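# Move the matching lettered box to the lone box's desk

## Task

Six boxes have a letter on top: five share one desk and one sits by itself on a second desk. Find the box among the five whose letter matches the lone box's letter. Set it down on the second desk's surface itself, not on top of anything there. Every other box must stay on the desk it started on. The robot must not tip over or be left tilted, or the task fails. The matching box must stay in place without the robot holding or propping it.

## Robot and tools

Robot: TidyBot++, a mobile base (0.54 m long, 0.50 m wide, 0.38 m tall) on four powered casters. It carries one seven-joint arm with a two-finger gripper. The shoulder sits 0.12 m ahead of the base centre and 0.68 m above the floor. There are two cameras: base_camera (644x364 pinhole) and wrist_camera (644x476 fisheye, looking where the hand points). Loose objects may occasionally get a short push from outside.

Frames: the base frame has its origin on the floor below the base centre, with x forward, y left and z up. hand_pose is reported in this frame. It is the point between the finger pads, with its z axis running out along the fingers and the fingers closing along its y axis. The odometry frame is the base frame as it was at the start of the scene. Heading is positive to the left, in -3.142 to 3.142. base_odometry counts wheel turns only, so wheel slip shows up as travel, and it drifts a few cm and degrees over many moves. base_tilt is in degrees, with forward and right positive.

Tool execute_actions: the argument actions is a list holding one action, or none (an empty list just reports state and images). An action may contain base, joints, or both, plus an optional speeds. Motions in one action start together. base takes exactly one relative offset from where the base last reported itself: translate_m (metres, forward positive, -2 to 2), strafe_m (metres, left positive, -2 to 2) or rotate_rad (radians, counter-clockwise seen from above positive, -6.3 to 6.3). joints is a single dict, keyed by joint name, of absolute targets, not offsets: joint_1_rad (any angle; whole arm about vertical, positive is clockwise from above, opposite to rotate_rad), joint_2_rad shoulder (-2.249 to 2.249), joint_3_rad (any angle), joint_4_rad elbow (-2.579 to 2.579), joint_5_rad (any angle), joint_6_rad wrist (-2.099 to 2.099), joint_7_rad (any angle; hand pointing down, positive turns counter-clockwise from above, and at 1.57 the fingers open toward the robot's left and right), gripper_pos (0 fully open to 1 fully closed; gap is about 85 x (1 - gripper_pos) mm). Unbounded joints take the short way round, so make big turns in steps under half a revolution. Done tolerances: ±0.039 rad for joints 1 to 4, ±0.056 rad for joints 5 to 7, ±0.03 for the gripper. speeds caps top speed for that one action: translate_m and strafe_m 0.05 to 0.5 m/s, rotate_rad 0.1 to 1.57 rad/s (the default is the top value). A base move needing more than about 8.7 s at its top speed is refused, and no action runs past 15 s. Unknown keys or out-of-range values cause the whole call to be refused, with no motion. cameras is an optional list of base_camera, wrist_camera or all. Leaving it out gives all, and [] gives none. An omitted joint or base may keep pushing toward its earlier target.

Tool wait: seconds from 0 to 10. Nothing new is commanded, and it returns state and images. Tool zoom_image: camera plus region [x0, y0, x1, y1] in pixels of that camera's latest full image, at most 504x504, origin at top-left. Tool finished_scene: scene (integer) ends the scene for good and reports success. Only call it once the box rests on its own.

Arm geometry: with joint_1_rad = 0, joint_3_rad = 3.14 and joint_5_rad = 0 (roughly the start), the arm moves in the base's x-z plane. Angles are measured from vertical, with forward lean positive. Upper arm (0.42 m) = joint_2_rad. Forearm (0.31 m) = joint_2_rad - joint_4_rad. Hand (0.31 m to the hand point) = forearm angle - joint_6_rad. Forward reach from the shoulder = sum of length x sin(angle), and height above the shoulder = sum of length x cos(angle). It starts folded, hand down, reaching up to 0.08 m past the base front. A downward-pointing hand reaches at most about 0.94 m high, and only near the base. Closed fingertips extend about 20 mm beyond the hand point.

Reading results: base_status and joint_status give how each motion ended. done means the wheels turned as commanded, which may include slip. off_target means it stopped short and may still push. After contact_stop or time_out, the old target is dropped and the part holds its position. A blocked base may show done while well short. 'joint command not followed' with a cause line means the arm targets were withheld, usually because of a predicted self-collision. The gripper still moves, and withheld targets may be retried with later actions. Gripper at 1 showing done means nothing was grasped, while off_target means something is held at that reading. motor_effort is a percentage of maximum, with the peak in brackets; it is noisy and offset. on_its_own lists motion you did not command. ARM HIT means the arm struck the base or itself. Motor temperatures are listed per joint: MOTOR HOT appears from 60 °C, and at 75 °C an OVER-TEMPERATURE FAULT lets the arm sag, after which you should resend the targets. A torque fault freezes the arm and gripper for 10 s, though the base keeps going.

Precision: friction and sag leave the hand a cm or two off, more when the arm is stretched or loaded. To correct, send each joint its last command plus (desired minus read). Do not command a loaded joint to its read angle. Trust the cameras over hand_pose.

Avoid: driving the base while the arm is snagged above about 0.8 m (risk of tipping), sideways pushes on a raised hand, driving the arm into desks, fingers scraping the floor, dropping or knocking over boxes, hard pushes, and long grips on a heavy load that heat the motors. Back away to right a leaning robot. Release the box so it sits flat and stable.

Each tool is called after "Request:" as name([rows], argument=value, ...), one row to a line, values as JSON.

## Session

Request:
execute_actions(actions=[])

Scene clock: 0.00 s.
Motor temperatures (°C, as the motors report them): [36 36 32 37 40 45 39]
base_odometry: x=+0.000 y=+0.000 heading=+0.000 (m, m, rad; odometry frame)
base_tilt: forward=+0.0 right=-0.5 (deg)
base_status: not commanded
joint_positions: joint_1_rad=-0.033 joint_2_rad=-0.392 joint_3_rad=+3.124 joint_4_rad=-2.518 joint_5_rad=+0.037 joint_6_rad=-0.894 joint_7_rad=+1.527 gripper_pos=+0.000
joint_status: not commanded
motor_effort: joint_1_rad=+0 joint_2_rad=-2 joint_3_rad=+1 joint_4_rad=+14 joint_5_rad=+1 joint_6_rad=+2 joint_7_rad=+0 (%)
hand_pose: x=+0.2635 y=-0.0011 z=+0.5962 quat_wxyz=(+0.016, +0.998, +0.014, +0.062) (m; base frame)
pictures: base_camera, wrist_camera
Images, in order (width x height): base_camera 644x364, wrist_camera 644x476.

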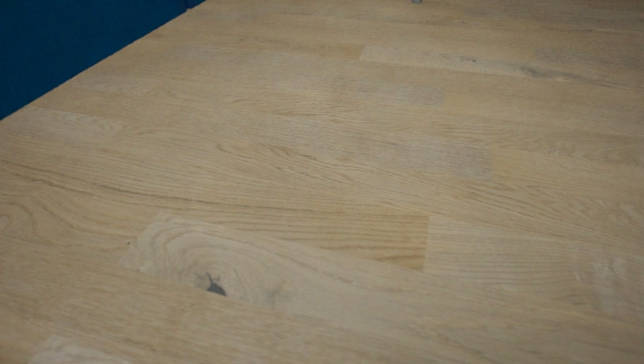

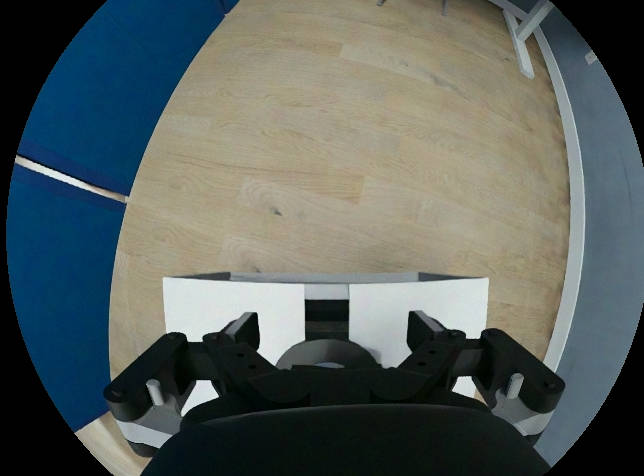

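Request:
execute_actions([
  {"joints":{"joint_2_rad":-0.3,"joint_4_rad":-0.9,"joint_6_rad":-1.4}},
])

Scene clock: 3.17 s.
Motor temperatures (°C, as the motors report them): [36 36 32 37 40 45 39]
base_odometry: x=+0.000 y=+0.000 heading=+0.000 (m, m, rad; odometry frame)
base_tilt: forward=+0.0 right=-0.5 (deg)
base_status: not commanded
joint_positions: joint_1_rad=-0.033 joint_2_rad=-0.312 joint_3_rad=+3.124 joint_4_rad=-0.917 joint_5_rad=+0.037 joint_6_rad=-1.377 joint_7_rad=+1.527 gripper_pos=+0.000
joint_status: all done
motor_effort: joint_1_rad=-1(0) joint_2_rad=-4(8) joint_3_rad=+1(0) joint_4_rad=+15(19) joint_5_rad=+0(1) joint_6_rad=+9(9) joint_7_rad=+0(0) (%)
hand_pose: x=+0.4538 y=+0.0096 z=+1.2164 quat_wxyz=(-0.006, +0.836, -0.003, +0.548) (m; base frame)
pictures: base_camera, wrist_camera
Images, in order (width x height): base_camera 644x364, wrist_camera 644x476.

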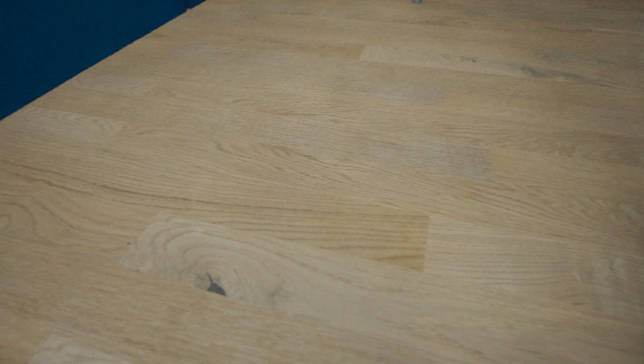

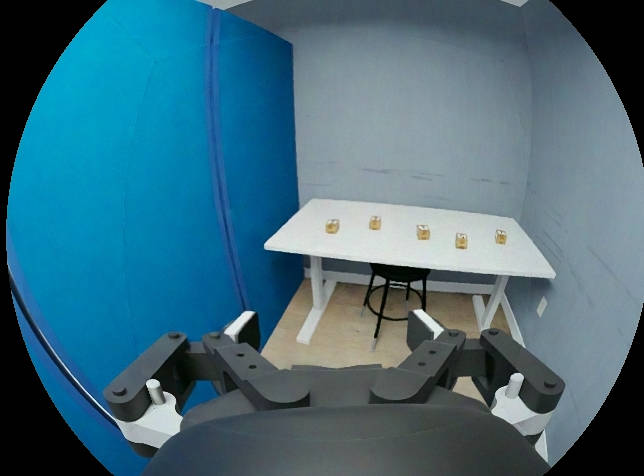

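Request:
zoom_image(camera="wrist_camera", region=[310,200,530,260])

Request:
execute_actions([
  {"joints":{"joint_1_rad":2.9,"joint_2_rad":-0.6,"joint_6_rad":-1.6}},
], cameras=["wrist_camera"])

Region (310, 200, 530, 260) of wrist_camera's 644x476 image, scaled by 2.291; it fills the top 137 rows of this view, and the rest is white.

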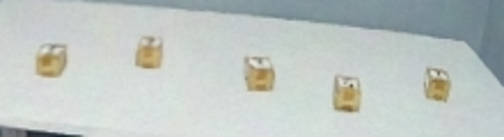

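Scene clock: 7.03 s.
Motor temperatures (°C, as the motors report them): [36 36 32 37 40 45 39]
base_odometry: x=+0.000 y=+0.000 heading=+0.000 (m, m, rad; odometry frame)
base_tilt: forward=+0.0 right=-0.5 (deg)
base_status: not commanded
joint_positions: joint_1_rad=+2.884 joint_2_rad=-0.589 joint_3_rad=+3.124 joint_4_rad=-0.917 joint_5_rad=+0.037 joint_6_rad=-1.577 joint_7_rad=+1.527 gripper_pos=+0.000
joint_status: all done
motor_effort: joint_1_rad=-1(1) joint_2_rad=+9(9) joint_3_rad=+1(1) joint_4_rad=+11(14) joint_5_rad=+0(0) joint_6_rad=+9(9) joint_7_rad=+0(0) (%)
hand_pose: x=-0.0379 y=-0.0386 z=+1.2271 quat_wxyz=(+0.575, +0.085, -0.810, +0.072) (m; base frame)
pictures: wrist_camera
Images, in order (width x height): wrist_camera 644x476.

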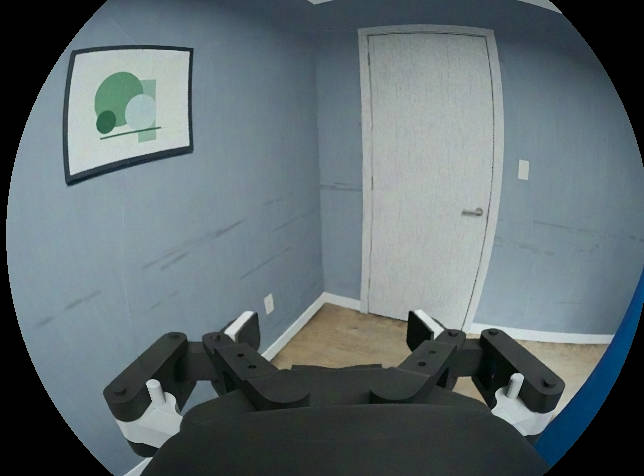

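Request:
execute_actions([
  {"base":{"rotate_rad":-0.25},"joints":{"joint_1_rad":-1.57}},
], cameras=["wrist_camera"])

Request:
execute_actions([
  {"base":{"translate_m":-0.8}},
])

Scene clock: 10.10 s.
Motor temperatures (°C, as the motors report them): [36 36 32 37 40 45 39]
base_odometry: x=+0.000 y=+0.000 heading=-0.250 (m, m, rad; odometry frame)
base_tilt: forward=+0.0 right=-0.5 (deg)
base_status: done
joint_positions: joint_1_rad=+4.697 joint_2_rad=-0.591 joint_3_rad=+3.124 joint_4_rad=-0.917 joint_5_rad=+0.037 joint_6_rad=-1.578 joint_7_rad=+1.527 gripper_pos=+0.000
joint_status: all done
motor_effort: joint_1_rad=+0(0) joint_2_rad=+9(10) joint_3_rad=+1(2) joint_4_rad=+10(11) joint_5_rad=+1(1) joint_6_rad=+9(9) joint_7_rad=+0(0) (%)
hand_pose: x=+0.1192 y=+0.1601 z=+1.2274 quat_wxyz=(+0.412, -0.585, -0.566, -0.409) (m; base frame)
pictures: wrist_camera
Images, in order (width x height): wrist_camera 644x476.

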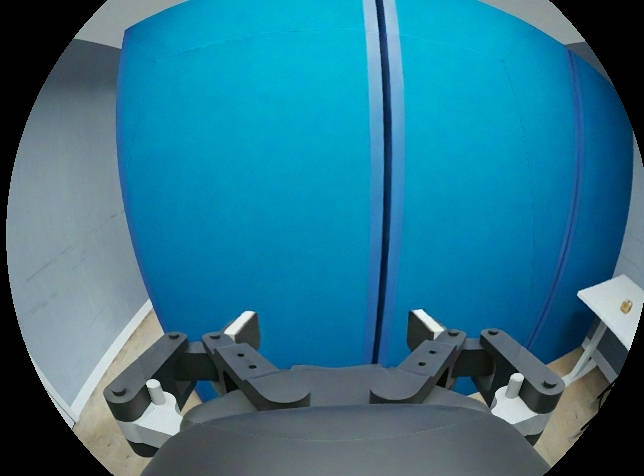

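Scene clock: 13.07 s.
Motor temperatures (°C, as the motors report them): [36 36 32 37 40 45 39]
base_odometry: x=-0.775 y=+0.199 heading=-0.250 (m, m, rad; odometry frame)
base_tilt: forward=+0.0 right=-0.5 (deg)
base_status: done
joint_positions: joint_1_rad=+4.700 joint_2_rad=-0.591 joint_3_rad=+3.124 joint_4_rad=-0.917 joint_5_rad=+0.037 joint_6_rad=-1.578 joint_7_rad=+1.527 gripper_pos=+0.000
joint_status: not commanded
motor_effort: joint_1_rad=+0(1) joint_2_rad=+9(10) joint_3_rad=+1(2) joint_4_rad=+10(10) joint_5_rad=+0(0) joint_6_rad=+9(9) joint_7_rad=+0(0) (%)
hand_pose: x=+0.1196 y=+0.1600 z=+1.2274 quat_wxyz=(+0.412, -0.586, -0.565, -0.409) (m; base frame)
pictures: base_camera, wrist_camera
Images, in order (width x height): base_camera 644x364, wrist_camera 644x476.

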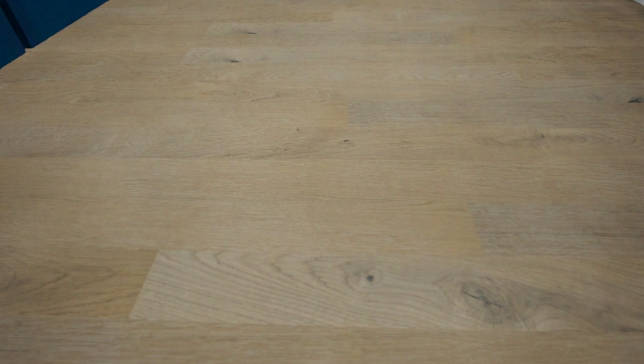

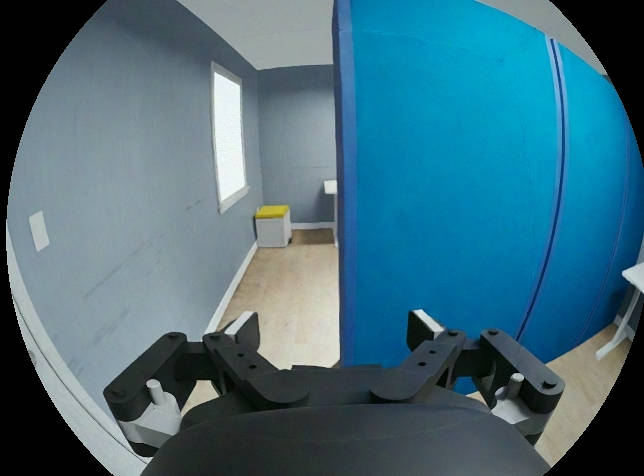

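Request:
execute_actions([
  {"base":{"translate_m":-0.28}},
], cameras=[])

Request:
execute_actions([
  {"base":{"strafe_m":1.5},"joints":{"joint_1_rad":-0.9}},
])

Scene clock: 14.90 s.
Motor temperatures (°C, as the motors report them): [36 36 32 37 40 45 39]
base_odometry: x=-1.046 y=+0.268 heading=-0.251 (m, m, rad; odometry frame)
base_tilt: forward=+0.0 right=-0.5 (deg)
base_status: done
joint_positions: joint_1_rad=+4.702 joint_2_rad=-0.591 joint_3_rad=+3.124 joint_4_rad=-0.917 joint_5_rad=+0.037 joint_6_rad=-1.578 joint_7_rad=+1.527 gripper_pos=+0.000
joint_status: not commanded
motor_effort: joint_1_rad=+0(2) joint_2_rad=+9(10) joint_3_rad=+0(3) joint_4_rad=+10(11) joint_5_rad=+0(1) joint_6_rad=+9(9) joint_7_rad=+0(0) (%)
hand_pose: x=+0.1200 y=+0.1600 z=+1.2274 quat_wxyz=(+0.411, -0.587, -0.564, -0.410) (m; base frame)
pictures: none
No camera images: the call's "cameras" was empty. Leave "cameras" out to get every camera's image.

Scene clock: 19.27 s.
Motor temperatures (°C, as the motors report them): [36 36 32 37 40 45 39]
base_odometry: x=-0.674 y=+1.721 heading=-0.251 (m, m, rad; odometry frame)
base_tilt: forward=+0.0 right=-0.5 (deg)
base_status: done
joint_positions: joint_1_rad=+5.368 joint_2_rad=-0.598 joint_3_rad=+3.124 joint_4_rad=-0.915 joint_5_rad=+0.037 joint_6_rad=-1.579 joint_7_rad=+1.527 gripper_pos=+0.000
joint_status: all done
motor_effort: joint_1_rad=-1(1) joint_2_rad=+10(13) joint_3_rad=+1(2) joint_4_rad=+10(11) joint_5_rad=+0(1) joint_6_rad=+9(9) joint_7_rad=+0(0) (%)
hand_pose: x=+0.2160 y=+0.1219 z=+1.2289 quat_wxyz=(+0.256, -0.737, -0.341, -0.525) (m; base frame)
pictures: base_camera, wrist_camera
Images, in order (width x height): base_camera 644x364, wrist_camera 644x476.

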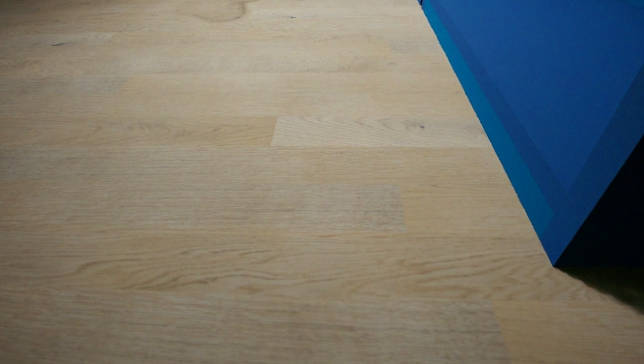

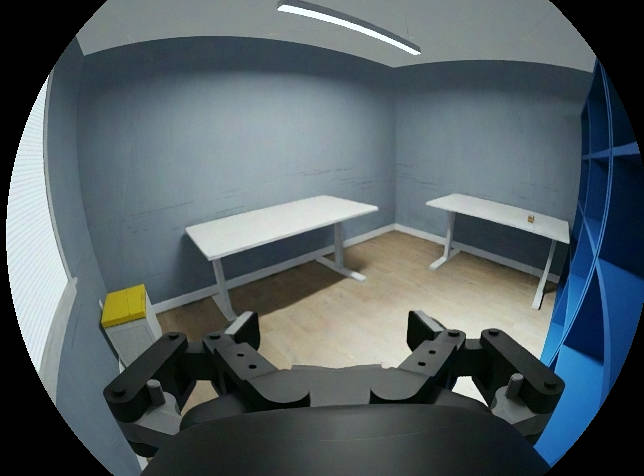

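Request:
execute_actions([
  {"base":{"strafe_m":0.3}},
], cameras=[])

Request:
execute_actions([
  {"base":{"translate_m":1.4},"joints":{"joint_1_rad":0,"joint_2_rad":0.5,"joint_4_rad":-0.1,"joint_6_rad":-1.6}},
])

Request:
zoom_image(camera="wrist_camera", region=[250,150,410,310])

Scene clock: 21.20 s.
Motor temperatures (°C, as the motors report them): [36 36 32 37 40 45 39]
base_odometry: x=-0.600 y=+2.012 heading=-0.251 (m, m, rad; odometry frame)
base_tilt: forward=+0.0 right=-0.5 (deg)
base_status: done
joint_positions: joint_1_rad=+5.370 joint_2_rad=-0.595 joint_3_rad=+3.124 joint_4_rad=-0.915 joint_5_rad=+0.037 joint_6_rad=-1.579 joint_7_rad=+1.527 gripper_pos=+0.000
joint_status: not commanded
motor_effort: joint_1_rad=+0(1) joint_2_rad=+10(13) joint_3_rad=+0(2) joint_4_rad=+10(11) joint_5_rad=+0(1) joint_6_rad=+9(9) joint_7_rad=+0(1) (%)
hand_pose: x=+0.2173 y=+0.1231 z=+1.2284 quat_wxyz=(+0.255, -0.738, -0.340, -0.524) (m; base frame)
pictures: none
No camera images: the call's "cameras" was empty. Leave "cameras" out to get every camera's image.

Scene clock: 25.37 s.
Motor temperatures (°C, as the motors report them): [36 36 32 37 40 45 39]
base_odometry: x=+0.757 y=+1.666 heading=-0.250 (m, m, rad; odometry frame)
base_tilt: forward=+0.0 right=-0.5 (deg)
base_status: done
joint_positions: joint_1_rad=+6.273 joint_2_rad=+0.503 joint_3_rad=+3.124 joint_4_rad=-0.120 joint_5_rad=+0.037 joint_6_rad=-1.580 joint_7_rad=+1.527 gripper_pos=+0.000
joint_status: all done
motor_effort: joint_1_rad=+0(2) joint_2_rad=-32(35) joint_3_rad=+0(2) joint_4_rad=+14(16) joint_5_rad=+0(1) joint_6_rad=+8(10) joint_7_rad=+0(0) (%)
hand_pose: x=+0.7564 y=+0.0024 z=+1.1219 quat_wxyz=(+0.003, -0.892, +0.019, -0.453) (m; base frame)
pictures: base_camera, wrist_camera
Images, in order (width x height): base_camera 644x364, wrist_camera 644x476.

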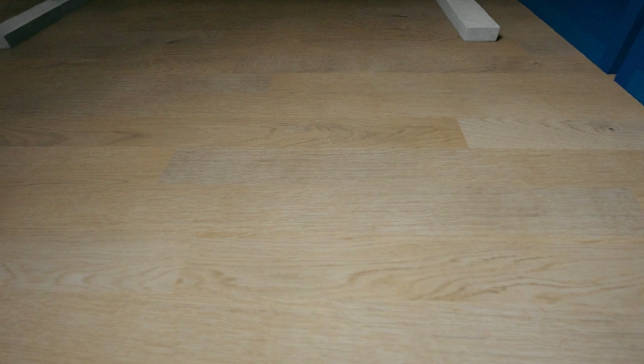

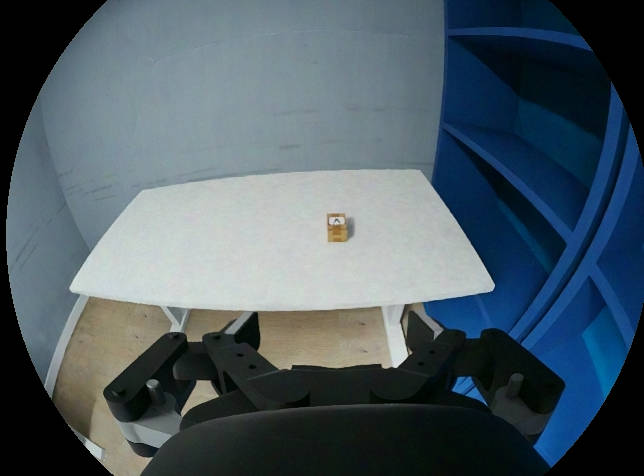

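Region (250, 150, 410, 310) of wrist_camera's 644x476 image, scaled by 3.150.

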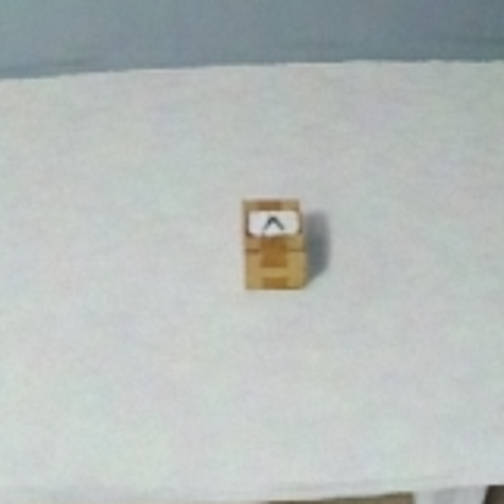

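V probably (or Y/A/L). Look closer.

Request:
execute_actions([
  {"joints":{"joint_2_rad":0.95,"joint_6_rad":-1.1}},
], cameras=["wrist_camera"])

Request:
zoom_image(camera="wrist_camera", region=[290,150,390,270])

Request:
execute_actions([
  {"base":{"translate_m":-1.4},"joints":{"joint_2_rad":-0.6,"joint_4_rad":-0.9,"joint_6_rad":-1.6}},
], cameras=["base_camera"])

Request:
execute_actions([
  {"base":{"strafe_m":-1.8}},
], cameras=[])

Request:
execute_actions([
  {"base":{"translate_m":1.6},"joints":{"joint_2_rad":0.5,"joint_4_rad":-0.1,"joint_6_rad":-1.8}},
])

Request:
zoom_image(camera="wrist_camera", region=[150,130,550,310])

Scene clock: 27.60 s.
Motor temperatures (°C, as the motors report them): [36 36 32 37 40 45 39]
base_odometry: x=+0.757 y=+1.666 heading=-0.250 (m, m, rad; odometry frame)
base_tilt: forward=+0.0 right=-0.5 (deg)
base_status: not commanded
joint_positions: joint_1_rad=+6.273 joint_2_rad=+0.948 joint_3_rad=+3.124 joint_4_rad=-0.109 joint_5_rad=+0.037 joint_6_rad=-1.122 joint_7_rad=+1.527 gripper_pos=+0.000
joint_status: all done
motor_effort: joint_1_rad=+0(0) joint_2_rad=-49(56) joint_3_rad=-1(1) joint_4_rad=+18(21) joint_5_rad=+0(0) joint_6_rad=+8(8) joint_7_rad=+1(0) (%)
hand_pose: x=+0.9899 y=+0.0056 z=+0.9037 quat_wxyz=(+0.003, -0.886, +0.014, -0.463) (m; base frame)
pictures: wrist_camera
Images, in order (width x height): wrist_camera 644x476.

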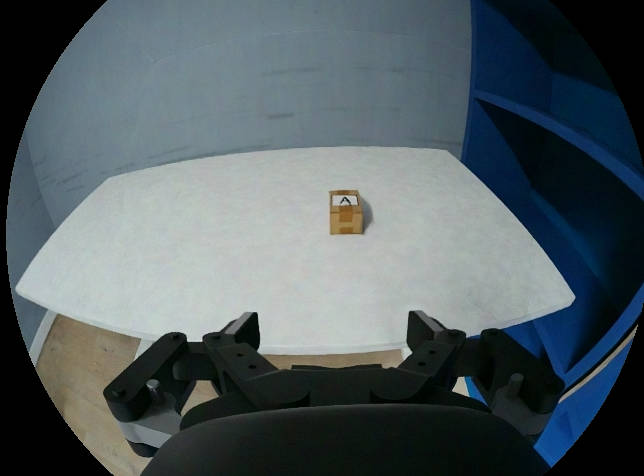

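Region (290, 150, 390, 270) of wrist_camera's 644x476 image, scaled by 4.200.

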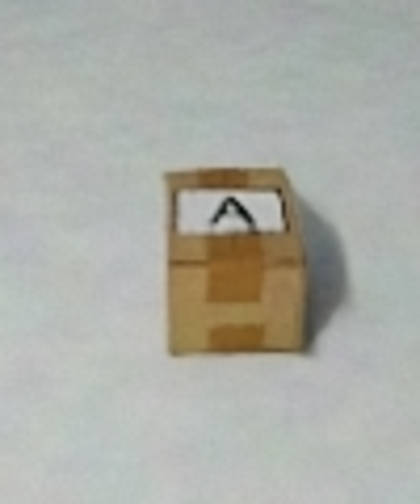

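Scene clock: 32.00 s.
Motor temperatures (°C, as the motors report them): [36 36 32 37 40 45 39]
base_odometry: x=-0.600 y=+2.013 heading=-0.250 (m, m, rad; odometry frame)
base_tilt: forward=+0.0 right=-0.5 (deg)
base_status: done
joint_positions: joint_1_rad=+6.278 joint_2_rad=-0.604 joint_3_rad=+3.124 joint_4_rad=-0.881 joint_5_rad=+0.037 joint_6_rad=-1.579 joint_7_rad=+1.527 gripper_pos=+0.000
joint_status: all done
motor_effort: joint_1_rad=+0(4) joint_2_rad=+10(52) joint_3_rad=+1(1) joint_4_rad=+10(21) joint_5_rad=+0(0) joint_6_rad=+9(10) joint_7_rad=+0(1) (%)
hand_pose: x=+0.2645 y=-0.0018 z=+1.2430 quat_wxyz=(+0.000, -0.800, +0.018, -0.600) (m; base frame)
pictures: base_camera
Images, in order (width x height): base_camera 644x364.

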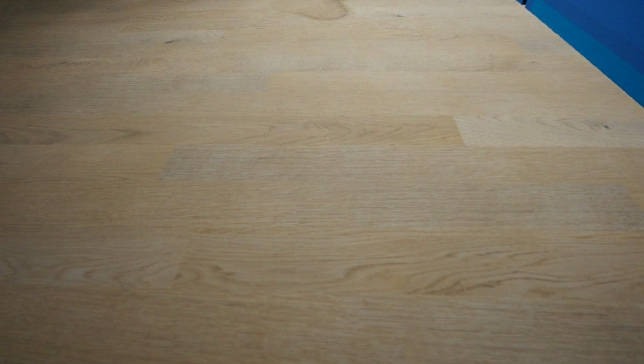

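Scene clock: 36.97 s.
Motor temperatures (°C, as the motors report them): [36 36 32 37 40 45 39]
base_odometry: x=-1.047 y=+0.269 heading=-0.250 (m, m, rad; odometry frame)
base_tilt: forward=+0.0 right=-0.5 (deg)
base_status: done
joint_positions: joint_1_rad=+6.278 joint_2_rad=-0.604 joint_3_rad=+3.124 joint_4_rad=-0.881 joint_5_rad=+0.037 joint_6_rad=-1.579 joint_7_rad=+1.527 gripper_pos=+0.000
joint_status: not commanded
motor_effort: joint_1_rad=+0(2) joint_2_rad=+10(11) joint_3_rad=+0(3) joint_4_rad=+10(9) joint_5_rad=+0(1) joint_6_rad=+9(9) joint_7_rad=+0(0) (%)
hand_pose: x=+0.2647 y=-0.0018 z=+1.2429 quat_wxyz=(+0.000, -0.800, +0.018, -0.599) (m; base frame)
pictures: none
No camera images: the call's "cameras" was empty. Leave "cameras" out to get every camera's image.

Scene clock: 41.43 s.
Motor temperatures (°C, as the motors report them): [36 36 32 37 40 45 39]
base_odometry: x=+0.503 y=-0.128 heading=-0.251 (m, m, rad; odometry frame)
base_tilt: forward=+0.0 right=-0.5 (deg)
base_status: done
joint_positions: joint_1_rad=+6.278 joint_2_rad=+0.503 joint_3_rad=+3.124 joint_4_rad=-0.120 joint_5_rad=+0.037 joint_6_rad=-1.778 joint_7_rad=+1.527 gripper_pos=+0.000
joint_status: all done
motor_effort: joint_1_rad=+0(0) joint_2_rad=-31(34) joint_3_rad=+0(1) joint_4_rad=+12(15) joint_5_rad=+0(0) joint_6_rad=+7(9) joint_7_rad=+0(0) (%)
hand_pose: x=+0.7154 y=-0.0009 z=+1.0760 quat_wxyz=(+0.000, -0.932, +0.022, -0.362) (m; base frame)
pictures: base_camera, wrist_camera
Images, in order (width x height): base_camera 644x364, wrist_camera 644x476.

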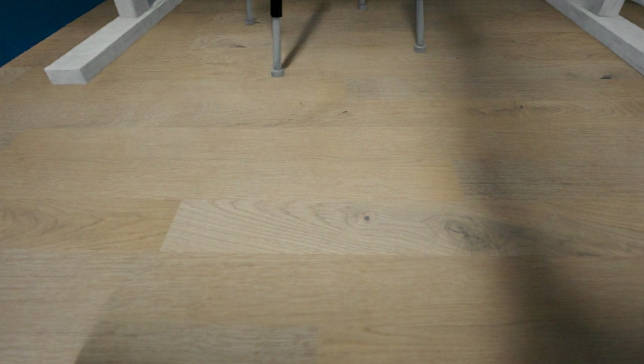

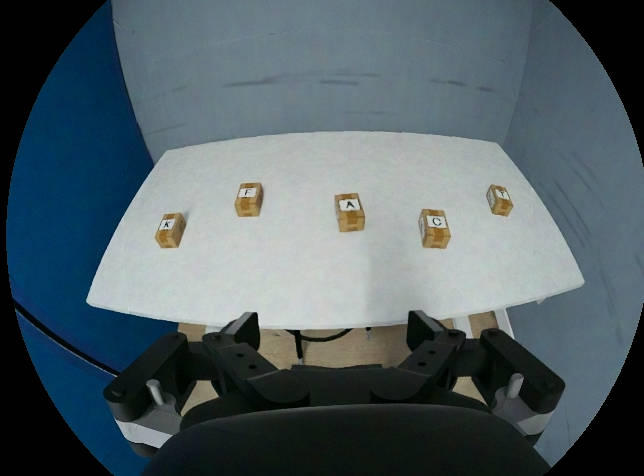

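Region (150, 130, 550, 310) of wrist_camera's 644x476 image, scaled by 1.260; it fills the top 227 rows of this view, and the rest is white.

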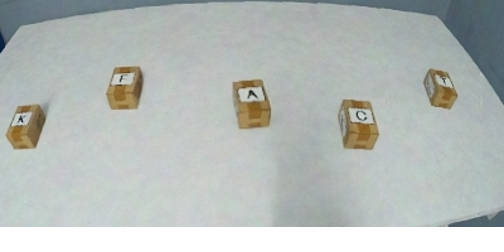

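Request:
execute_actions([
  {"base":{"strafe_m":-0.05},"joints":{"joint_2_rad":0.6,"joint_4_rad":-0.85,"joint_6_rad":-0.75,"joint_7_rad":1.57,"joint_5_rad":0}},
], cameras=["wrist_camera"])

Request:
execute_actions([
  {"base":{"translate_m":0.12}},
], cameras=["wrist_camera"])

Scene clock: 43.63 s.
Motor temperatures (°C, as the motors report them): [36 36 32 37 40 45 39]
base_odometry: x=+0.491 y=-0.177 heading=-0.250 (m, m, rad; odometry frame)
base_tilt: forward=+0.0 right=-0.5 (deg)
base_status: done
joint_positions: joint_1_rad=+6.286 joint_2_rad=+0.603 joint_3_rad=+3.124 joint_4_rad=-0.833 joint_5_rad=+0.037 joint_6_rad=-0.771 joint_7_rad=+1.546 gripper_pos=+0.000
joint_status: all done
motor_effort: joint_1_rad=-1(3) joint_2_rad=-42(44) joint_3_rad=-1(1) joint_4_rad=+20(20) joint_5_rad=+0(1) joint_6_rad=+8(7) joint_7_rad=+0(0) (%)
hand_pose: x=+0.9193 y=+0.0005 z=+0.8861 quat_wxyz=(-0.005, -0.893, +0.002, -0.451) (m; base frame)
pictures: wrist_camera
Images, in order (width x height): wrist_camera 644x476.

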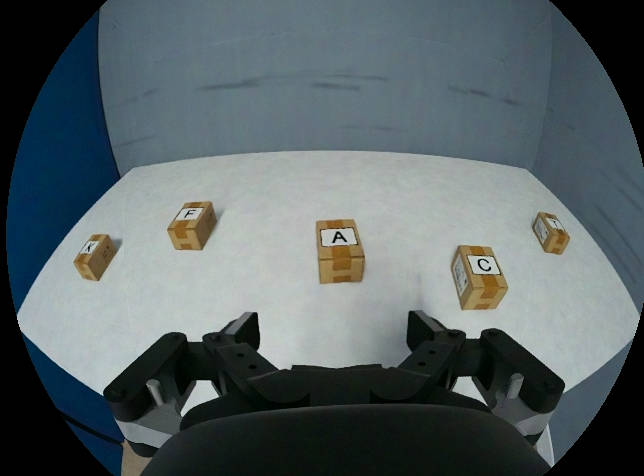

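Scene clock: 44.97 s.
Motor temperatures (°C, as the motors report them): [36 36 32 37 40 45 39]
base_odometry: x=+0.608 y=-0.207 heading=-0.251 (m, m, rad; odometry frame)
base_tilt: forward=+0.0 right=-0.5 (deg)
base_status: done
joint_positions: joint_1_rad=+6.286 joint_2_rad=+0.605 joint_3_rad=+3.124 joint_4_rad=-0.834 joint_5_rad=+0.037 joint_6_rad=-0.769 joint_7_rad=+1.546 gripper_pos=+0.000
joint_status: not commanded
motor_effort: joint_1_rad=+0(1) joint_2_rad=-41(45) joint_3_rad=-1(1) joint_4_rad=+20(21) joint_5_rad=+0(1) joint_6_rad=+8(9) joint_7_rad=+1(0) (%)
hand_pose: x=+0.9200 y=+0.0006 z=+0.8842 quat_wxyz=(-0.005, -0.893, +0.002, -0.450) (m; base frame)
pictures: wrist_camera
Images, in order (width x height): wrist_camera 644x476.

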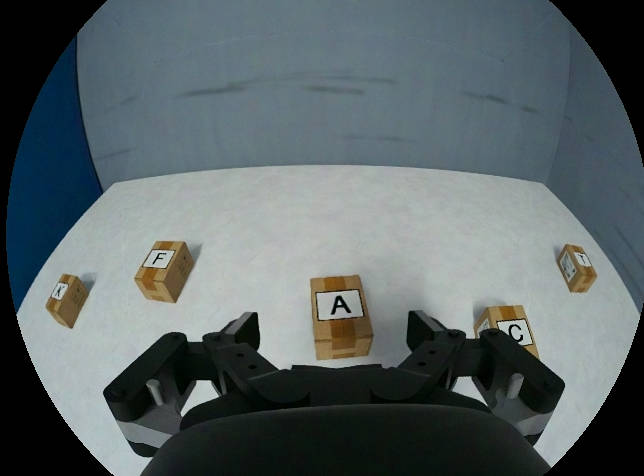

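Request:
execute_actions([
  {"base":{"strafe_m":-0.008},"joints":{"joint_4_rad":-1.22,"joint_6_rad":-0.38}},
], cameras=["wrist_camera"])

Request:
execute_actions([
  {"base":{"translate_m":0.1},"speeds":{"translate_m":0.1}},
])

Scene clock: 46.53 s.
Motor temperatures (°C, as the motors report them): [36 36 32 37 40 45 39]
base_odometry: x=+0.606 y=-0.214 heading=-0.250 (m, m, rad; odometry frame)
base_tilt: forward=+0.0 right=-0.5 (deg)
base_status: done
joint_positions: joint_1_rad=+6.285 joint_2_rad=+0.604 joint_3_rad=+3.124 joint_4_rad=-1.203 joint_5_rad=+0.036 joint_6_rad=-0.402 joint_7_rad=+1.546 gripper_pos=+0.000
joint_status: all done
motor_effort: joint_1_rad=+0(4) joint_2_rad=-41(43) joint_3_rad=-1(3) joint_4_rad=+19(21) joint_5_rad=+0(1) joint_6_rad=+8(8) joint_7_rad=+0(0) (%)
hand_pose: x=+0.9134 y=+0.0058 z=+0.7691 quat_wxyz=(-0.001, -0.893, -0.004, -0.449) (m; base frame)
pictures: wrist_camera
Images, in order (width x height): wrist_camera 644x476.

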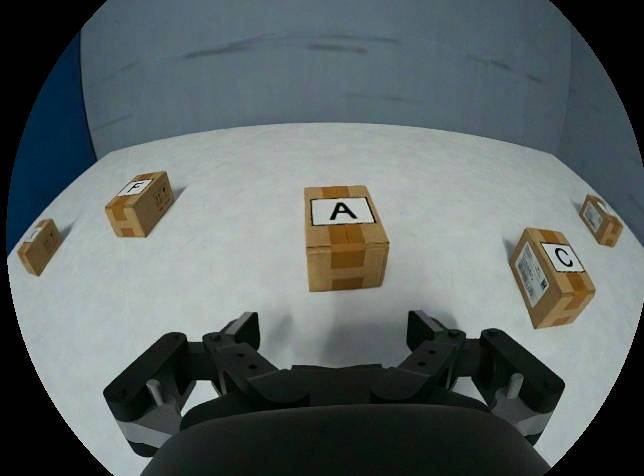

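Scene clock: 48.03 s.
Motor temperatures (°C, as the motors report them): [36 36 32 37 40 45 39]
base_odometry: x=+0.703 y=-0.240 heading=-0.251 (m, m, rad; odometry frame)
base_tilt: forward=+0.0 right=-0.5 (deg)
base_status: done
joint_positions: joint_1_rad=+6.285 joint_2_rad=+0.602 joint_3_rad=+3.124 joint_4_rad=-1.204 joint_5_rad=+0.036 joint_6_rad=-0.401 joint_7_rad=+1.546 gripper_pos=+0.000
joint_status: not commanded
motor_effort: joint_1_rad=+0(4) joint_2_rad=-41(44) joint_3_rad=+0(2) joint_4_rad=+19(21) joint_5_rad=+1(0) joint_6_rad=+8(8) joint_7_rad=+0(0) (%)
hand_pose: x=+0.9134 y=+0.0058 z=+0.7708 quat_wxyz=(-0.001, -0.893, -0.004, -0.451) (m; base frame)
pictures: base_camera, wrist_camera
Images, in order (width x height): base_camera 644x364, wrist_camera 644x476.

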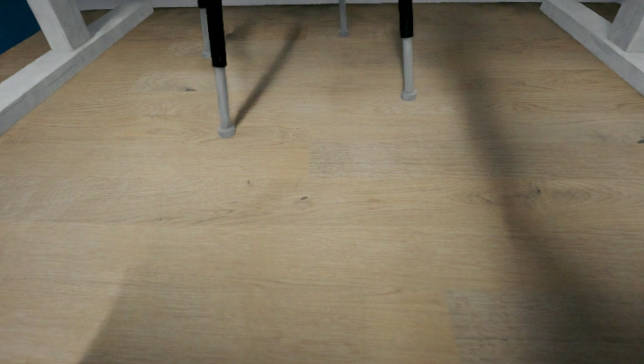

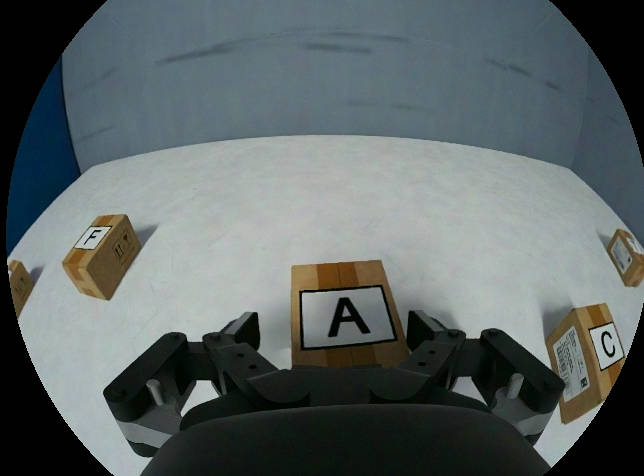

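Request:
execute_actions([
  {"base":{"strafe_m":-0.008},"joints":{"joint_4_rad":-1.3,"joint_6_rad":-0.3}},
], cameras=["wrist_camera"])

Request:
execute_actions([
  {"base":{"translate_m":0.02},"joints":{"gripper_pos":1}},
], cameras=["wrist_camera"])

Request:
execute_actions([
  {"joints":{"joint_2_rad":0.4}},
], cameras=["wrist_camera"])

Scene clock: 49.00 s.
Motor temperatures (°C, as the motors report them): [36 36 32 37 40 45 39]
base_odometry: x=+0.701 y=-0.247 heading=-0.250 (m, m, rad; odometry frame)
base_tilt: forward=+0.0 right=-0.5 (deg)
base_status: done
joint_positions: joint_1_rad=+6.285 joint_2_rad=+0.603 joint_3_rad=+3.124 joint_4_rad=-1.286 joint_5_rad=+0.036 joint_6_rad=-0.323 joint_7_rad=+1.546 gripper_pos=+0.000
joint_status: all done
motor_effort: joint_1_rad=+0(5) joint_2_rad=-41(43) joint_3_rad=-1(4) joint_4_rad=+19(20) joint_5_rad=+0(1) joint_6_rad=+8(9) joint_7_rad=+0(0) (%)
hand_pose: x=+0.9054 y=+0.0071 z=+0.7437 quat_wxyz=(+0.000, -0.894, -0.005, -0.448) (m; base frame)
pictures: wrist_camera
Images, in order (width x height): wrist_camera 644x476.

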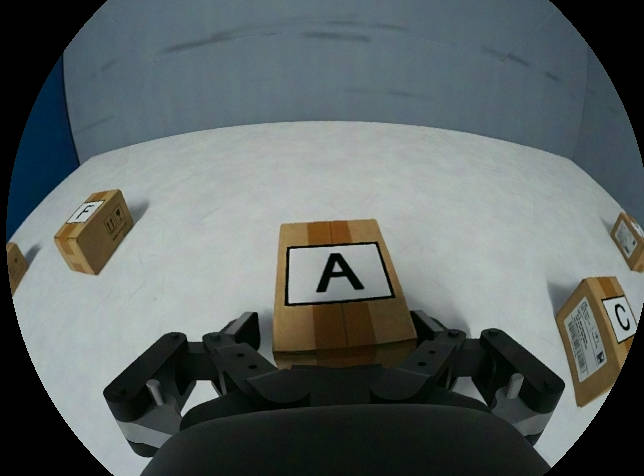

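Scene clock: 50.10 s.
Motor temperatures (°C, as the motors report them): [36 36 32 37 40 45 39]
base_odometry: x=+0.720 y=-0.252 heading=-0.251 (m, m, rad; odometry frame)
base_tilt: forward=+0.0 right=-0.5 (deg)
base_status: done
joint_positions: joint_1_rad=+6.285 joint_2_rad=+0.599 joint_3_rad=+3.124 joint_4_rad=-1.287 joint_5_rad=+0.036 joint_6_rad=-0.314 joint_7_rad=+1.546 gripper_pos=+0.343
joint_status: gripper_pos off_target (ended at +0.343, target +1.000)
motor_effort: joint_1_rad=+0(4) joint_2_rad=-40(43) joint_3_rad=+0(3) joint_4_rad=+19(19) joint_5_rad=+1(1) joint_6_rad=+8(9) joint_7_rad=+0(1) (%)
hand_pose: x=+0.9066 y=+0.0073 z=+0.7490 quat_wxyz=(+0.000, -0.891, -0.005, -0.454) (m; base frame)
pictures: wrist_camera
Images, in order (width x height): wrist_camera 644x476.

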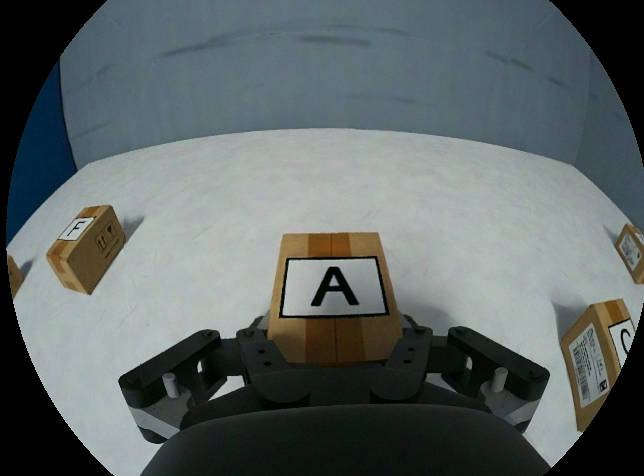

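Scene clock: 51.70 s.
Motor temperatures (°C, as the motors report them): [36 36 32 37 40 45 39]
base_odometry: x=+0.720 y=-0.252 heading=-0.251 (m, m, rad; odometry frame)
base_tilt: forward=+0.0 right=-0.5 (deg)
base_status: not commanded
joint_positions: joint_1_rad=+6.285 joint_2_rad=+0.403 joint_3_rad=+3.124 joint_4_rad=-1.295 joint_5_rad=+0.036 joint_6_rad=-0.314 joint_7_rad=+1.546 gripper_pos=+0.343
joint_status: all done
motor_effort: joint_1_rad=+0(0) joint_2_rad=-37(47) joint_3_rad=-1(1) joint_4_rad=+21(22) joint_5_rad=+0(0) joint_6_rad=+9(10) joint_7_rad=+0(1) (%)
hand_pose: x=+0.8771 y=+0.0074 z=+0.8956 quat_wxyz=(-0.001, -0.845, -0.005, -0.535) (m; base frame)
pictures: wrist_camera
Images, in order (width x height): wrist_camera 644x476.

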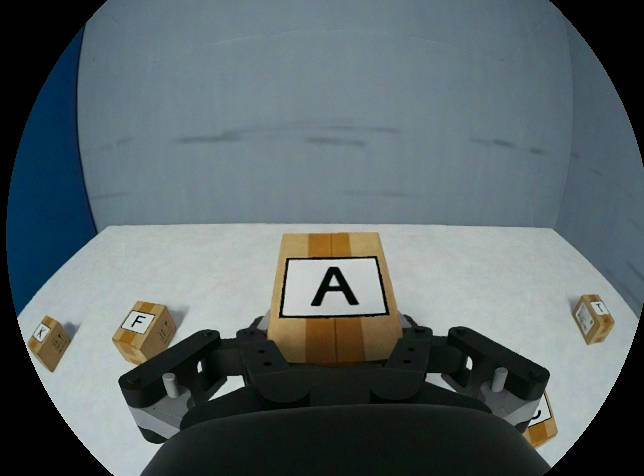

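Request:
execute_actions([
  {"base":{"translate_m":-1.86},"joints":{"joint_2_rad":-0.7,"joint_4_rad":-0.9,"joint_6_rad":-1.8}},
], cameras=[])

Request:
execute_actions([
  {"base":{"strafe_m":2}},
], cameras=["base_camera"])

Request:
execute_actions([
  {"base":{"translate_m":1.72},"joints":{"joint_2_rad":0.45,"joint_4_rad":-1.3,"joint_6_rad":-0.3}},
])

Request:
execute_actions([
  {"joints":{"joint_2_rad":0.59}},
])

Scene clock: 57.10 s.
Motor temperatures (°C, as the motors report them): [36 36 32 37 40 45 39]
base_odometry: x=-1.082 y=+0.209 heading=-0.251 (m, m, rad; odometry frame)
base_tilt: forward=+0.0 right=-0.5 (deg)
base_status: done
joint_positions: joint_1_rad=+6.285 joint_2_rad=-0.704 joint_3_rad=+3.124 joint_4_rad=-0.918 joint_5_rad=+0.036 joint_6_rad=-1.787 joint_7_rad=+1.546 gripper_pos=+0.343
joint_status: all done
motor_effort: joint_1_rad=+0(3) joint_2_rad=+14(42) joint_3_rad=+1(3) joint_4_rad=+9(21) joint_5_rad=+0(0) joint_6_rad=+9(10) joint_7_rad=+0(1) (%)
hand_pose: x=+0.1963 y=-0.0030 z=+1.1800 quat_wxyz=(-0.008, -0.841, +0.015, -0.540) (m; base frame)
pictures: none
No camera images: the call's "cameras" was empty. Leave "cameras" out to get every camera's image.

Scene clock: 62.47 s.
Motor temperatures (°C, as the motors report them): [36 36 32 37 40 45 39]
base_odometry: x=-0.586 y=+2.147 heading=-0.251 (m, m, rad; odometry frame)
base_tilt: forward=+0.0 right=-0.5 (deg)
base_status: done
joint_positions: joint_1_rad=+6.285 joint_2_rad=-0.703 joint_3_rad=+3.124 joint_4_rad=-0.918 joint_5_rad=+0.033 joint_6_rad=-1.787 joint_7_rad=+1.546 gripper_pos=+0.343
joint_status: not commanded
motor_effort: joint_1_rad=+0(1) joint_2_rad=+14(16) joint_3_rad=+1(3) joint_4_rad=+8(9) joint_5_rad=+0(1) joint_6_rad=+9(10) joint_7_rad=+0(0) (%)
hand_pose: x=+0.1966 y=-0.0022 z=+1.1799 quat_wxyz=(-0.007, -0.842, +0.014, -0.540) (m; base frame)
pictures: base_camera
Images, in order (width x height): base_camera 644x364.

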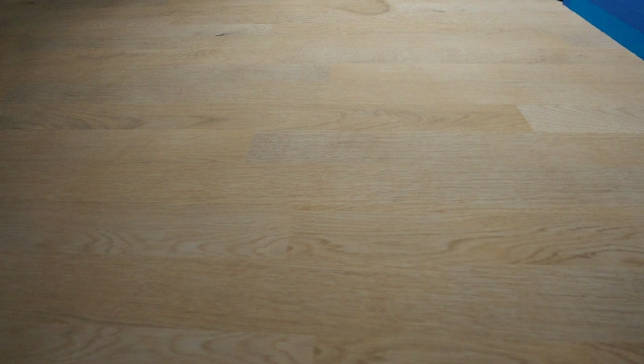

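Scene clock: 67.27 s.
Motor temperatures (°C, as the motors report them): [36 36 32 37 40 45 39]
base_odometry: x=+1.080 y=+1.721 heading=-0.250 (m, m, rad; odometry frame)
base_tilt: forward=+0.0 right=-0.5 (deg)
base_status: done
joint_positions: joint_1_rad=+6.285 joint_2_rad=+0.458 joint_3_rad=+3.124 joint_4_rad=-1.288 joint_5_rad=+0.033 joint_6_rad=-0.323 joint_7_rad=+1.546 gripper_pos=+0.343
joint_status: all done
motor_effort: joint_1_rad=-1(0) joint_2_rad=-39(42) joint_3_rad=-1(2) joint_4_rad=+21(23) joint_5_rad=+0(1) joint_6_rad=+10(11) joint_7_rad=+1(0) (%)
hand_pose: x=+0.8879 y=+0.0077 z=+0.8562 quat_wxyz=(+0.001, -0.859, -0.004, -0.511) (m; base frame)
pictures: base_camera, wrist_camera
Images, in order (width x height): base_camera 644x364, wrist_camera 644x476.

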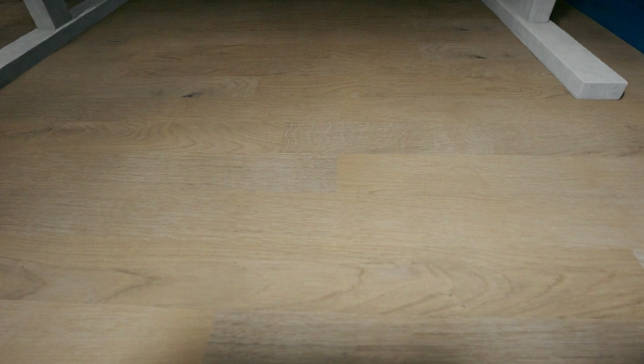

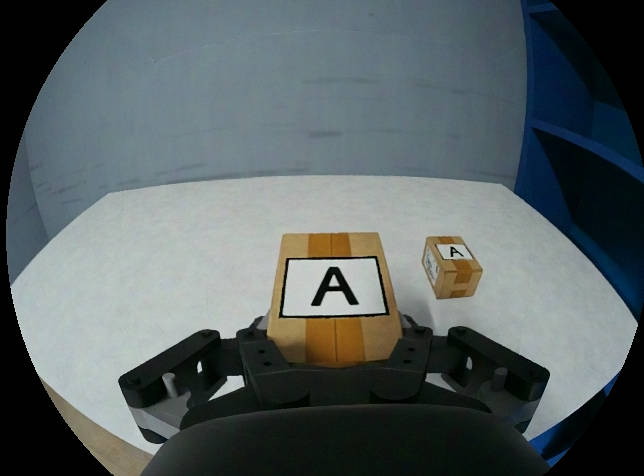

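Scene clock: 68.30 s.
Motor temperatures (°C, as the motors report them): [36 36 32 37 40 45 39]
base_odometry: x=+1.080 y=+1.721 heading=-0.250 (m, m, rad; odometry frame)
base_tilt: forward=+0.0 right=-0.5 (deg)
base_status: not commanded
joint_positions: joint_1_rad=+6.285 joint_2_rad=+0.594 joint_3_rad=+3.124 joint_4_rad=-1.291 joint_5_rad=+0.033 joint_6_rad=-0.314 joint_7_rad=+1.546 gripper_pos=+0.343
joint_status: all done
motor_effort: joint_1_rad=+0(0) joint_2_rad=-41(44) joint_3_rad=-1(1) joint_4_rad=+20(21) joint_5_rad=+1(1) joint_6_rad=+8(9) joint_7_rad=+0(0) (%)
hand_pose: x=+0.9050 y=+0.0078 z=+0.7501 quat_wxyz=(+0.001, -0.891, -0.004, -0.454) (m; base frame)
pictures: base_camera, wrist_camera
Images, in order (width x height): base_camera 644x364, wrist_camera 644x476.

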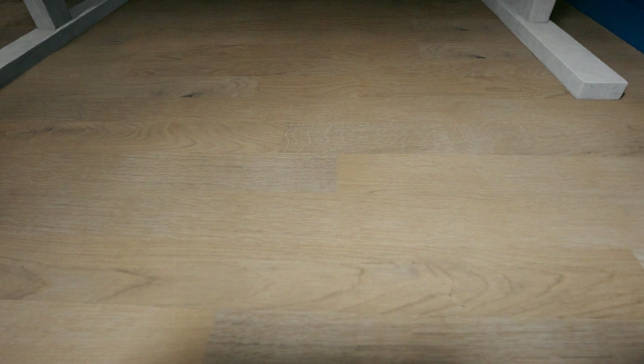

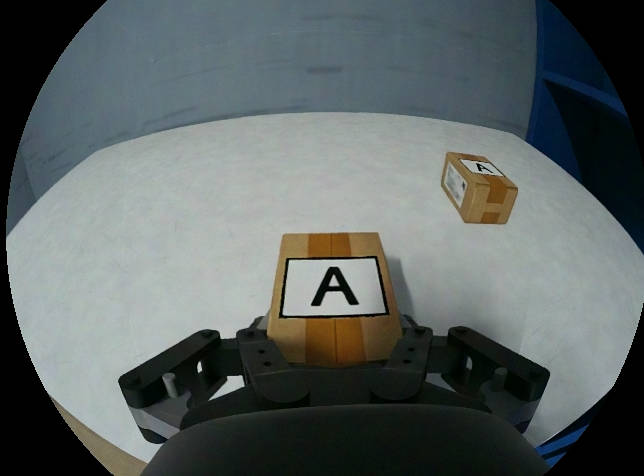

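Request:
execute_actions([
  {"joints":{"gripper_pos":0}},
], cameras=[])

Request:
execute_actions([
  {"joints":{"joint_2_rad":0.45}},
], cameras=["wrist_camera"])

Request:
finished_scene(scene=1)

Scene clock: 69.50 s.
Motor temperatures (°C, as the motors report them): [36 37 32 37 40 45 39]
base_odometry: x=+1.080 y=+1.721 heading=-0.250 (m, m, rad; odometry frame)
base_tilt: forward=+0.0 right=-0.5 (deg)
base_status: not commanded
joint_positions: joint_1_rad=+6.285 joint_2_rad=+0.594 joint_3_rad=+3.124 joint_4_rad=-1.291 joint_5_rad=+0.033 joint_6_rad=-0.314 joint_7_rad=+1.546 gripper_pos=+0.000
joint_status: all done
motor_effort: joint_1_rad=-1(0) joint_2_rad=-41(42) joint_3_rad=-1(0) joint_4_rad=+19(21) joint_5_rad=+0(1) joint_6_rad=+8(9) joint_7_rad=+0(0) (%)
hand_pose: x=+0.9050 y=+0.0078 z=+0.7501 quat_wxyz=(+0.001, -0.891, -0.004, -0.454) (m; base frame)
pictures: none
No camera images: the call's "cameras" was empty. Leave "cameras" out to get every camera's image.

Scene clock: 70.93 s.
Motor temperatures (°C, as the motors report them): [36 37 32 37 40 45 39]
base_odometry: x=+1.080 y=+1.721 heading=-0.250 (m, m, rad; odometry frame)
base_tilt: forward=+0.0 right=-0.5 (deg)
base_status: not commanded
joint_positions: joint_1_rad=+6.285 joint_2_rad=+0.446 joint_3_rad=+3.124 joint_4_rad=-1.291 joint_5_rad=+0.033 joint_6_rad=-0.314 joint_7_rad=+1.546 gripper_pos=+0.000
joint_status: all done
motor_effort: joint_1_rad=+0(0) joint_2_rad=-37(43) joint_3_rad=+0(1) joint_4_rad=+20(21) joint_5_rad=+0(1) joint_6_rad=+9(9) joint_7_rad=+0(0) (%)
hand_pose: x=+0.8864 y=+0.0078 z=+0.8652 quat_wxyz=(+0.001, -0.855, -0.005, -0.518) (m; base frame)
pictures: wrist_camera
Images, in order (width x height): wrist_camera 644x476.

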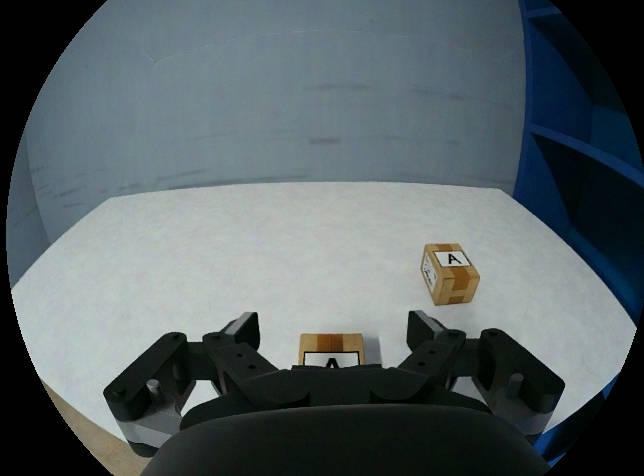

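The scene is finished: the task was done.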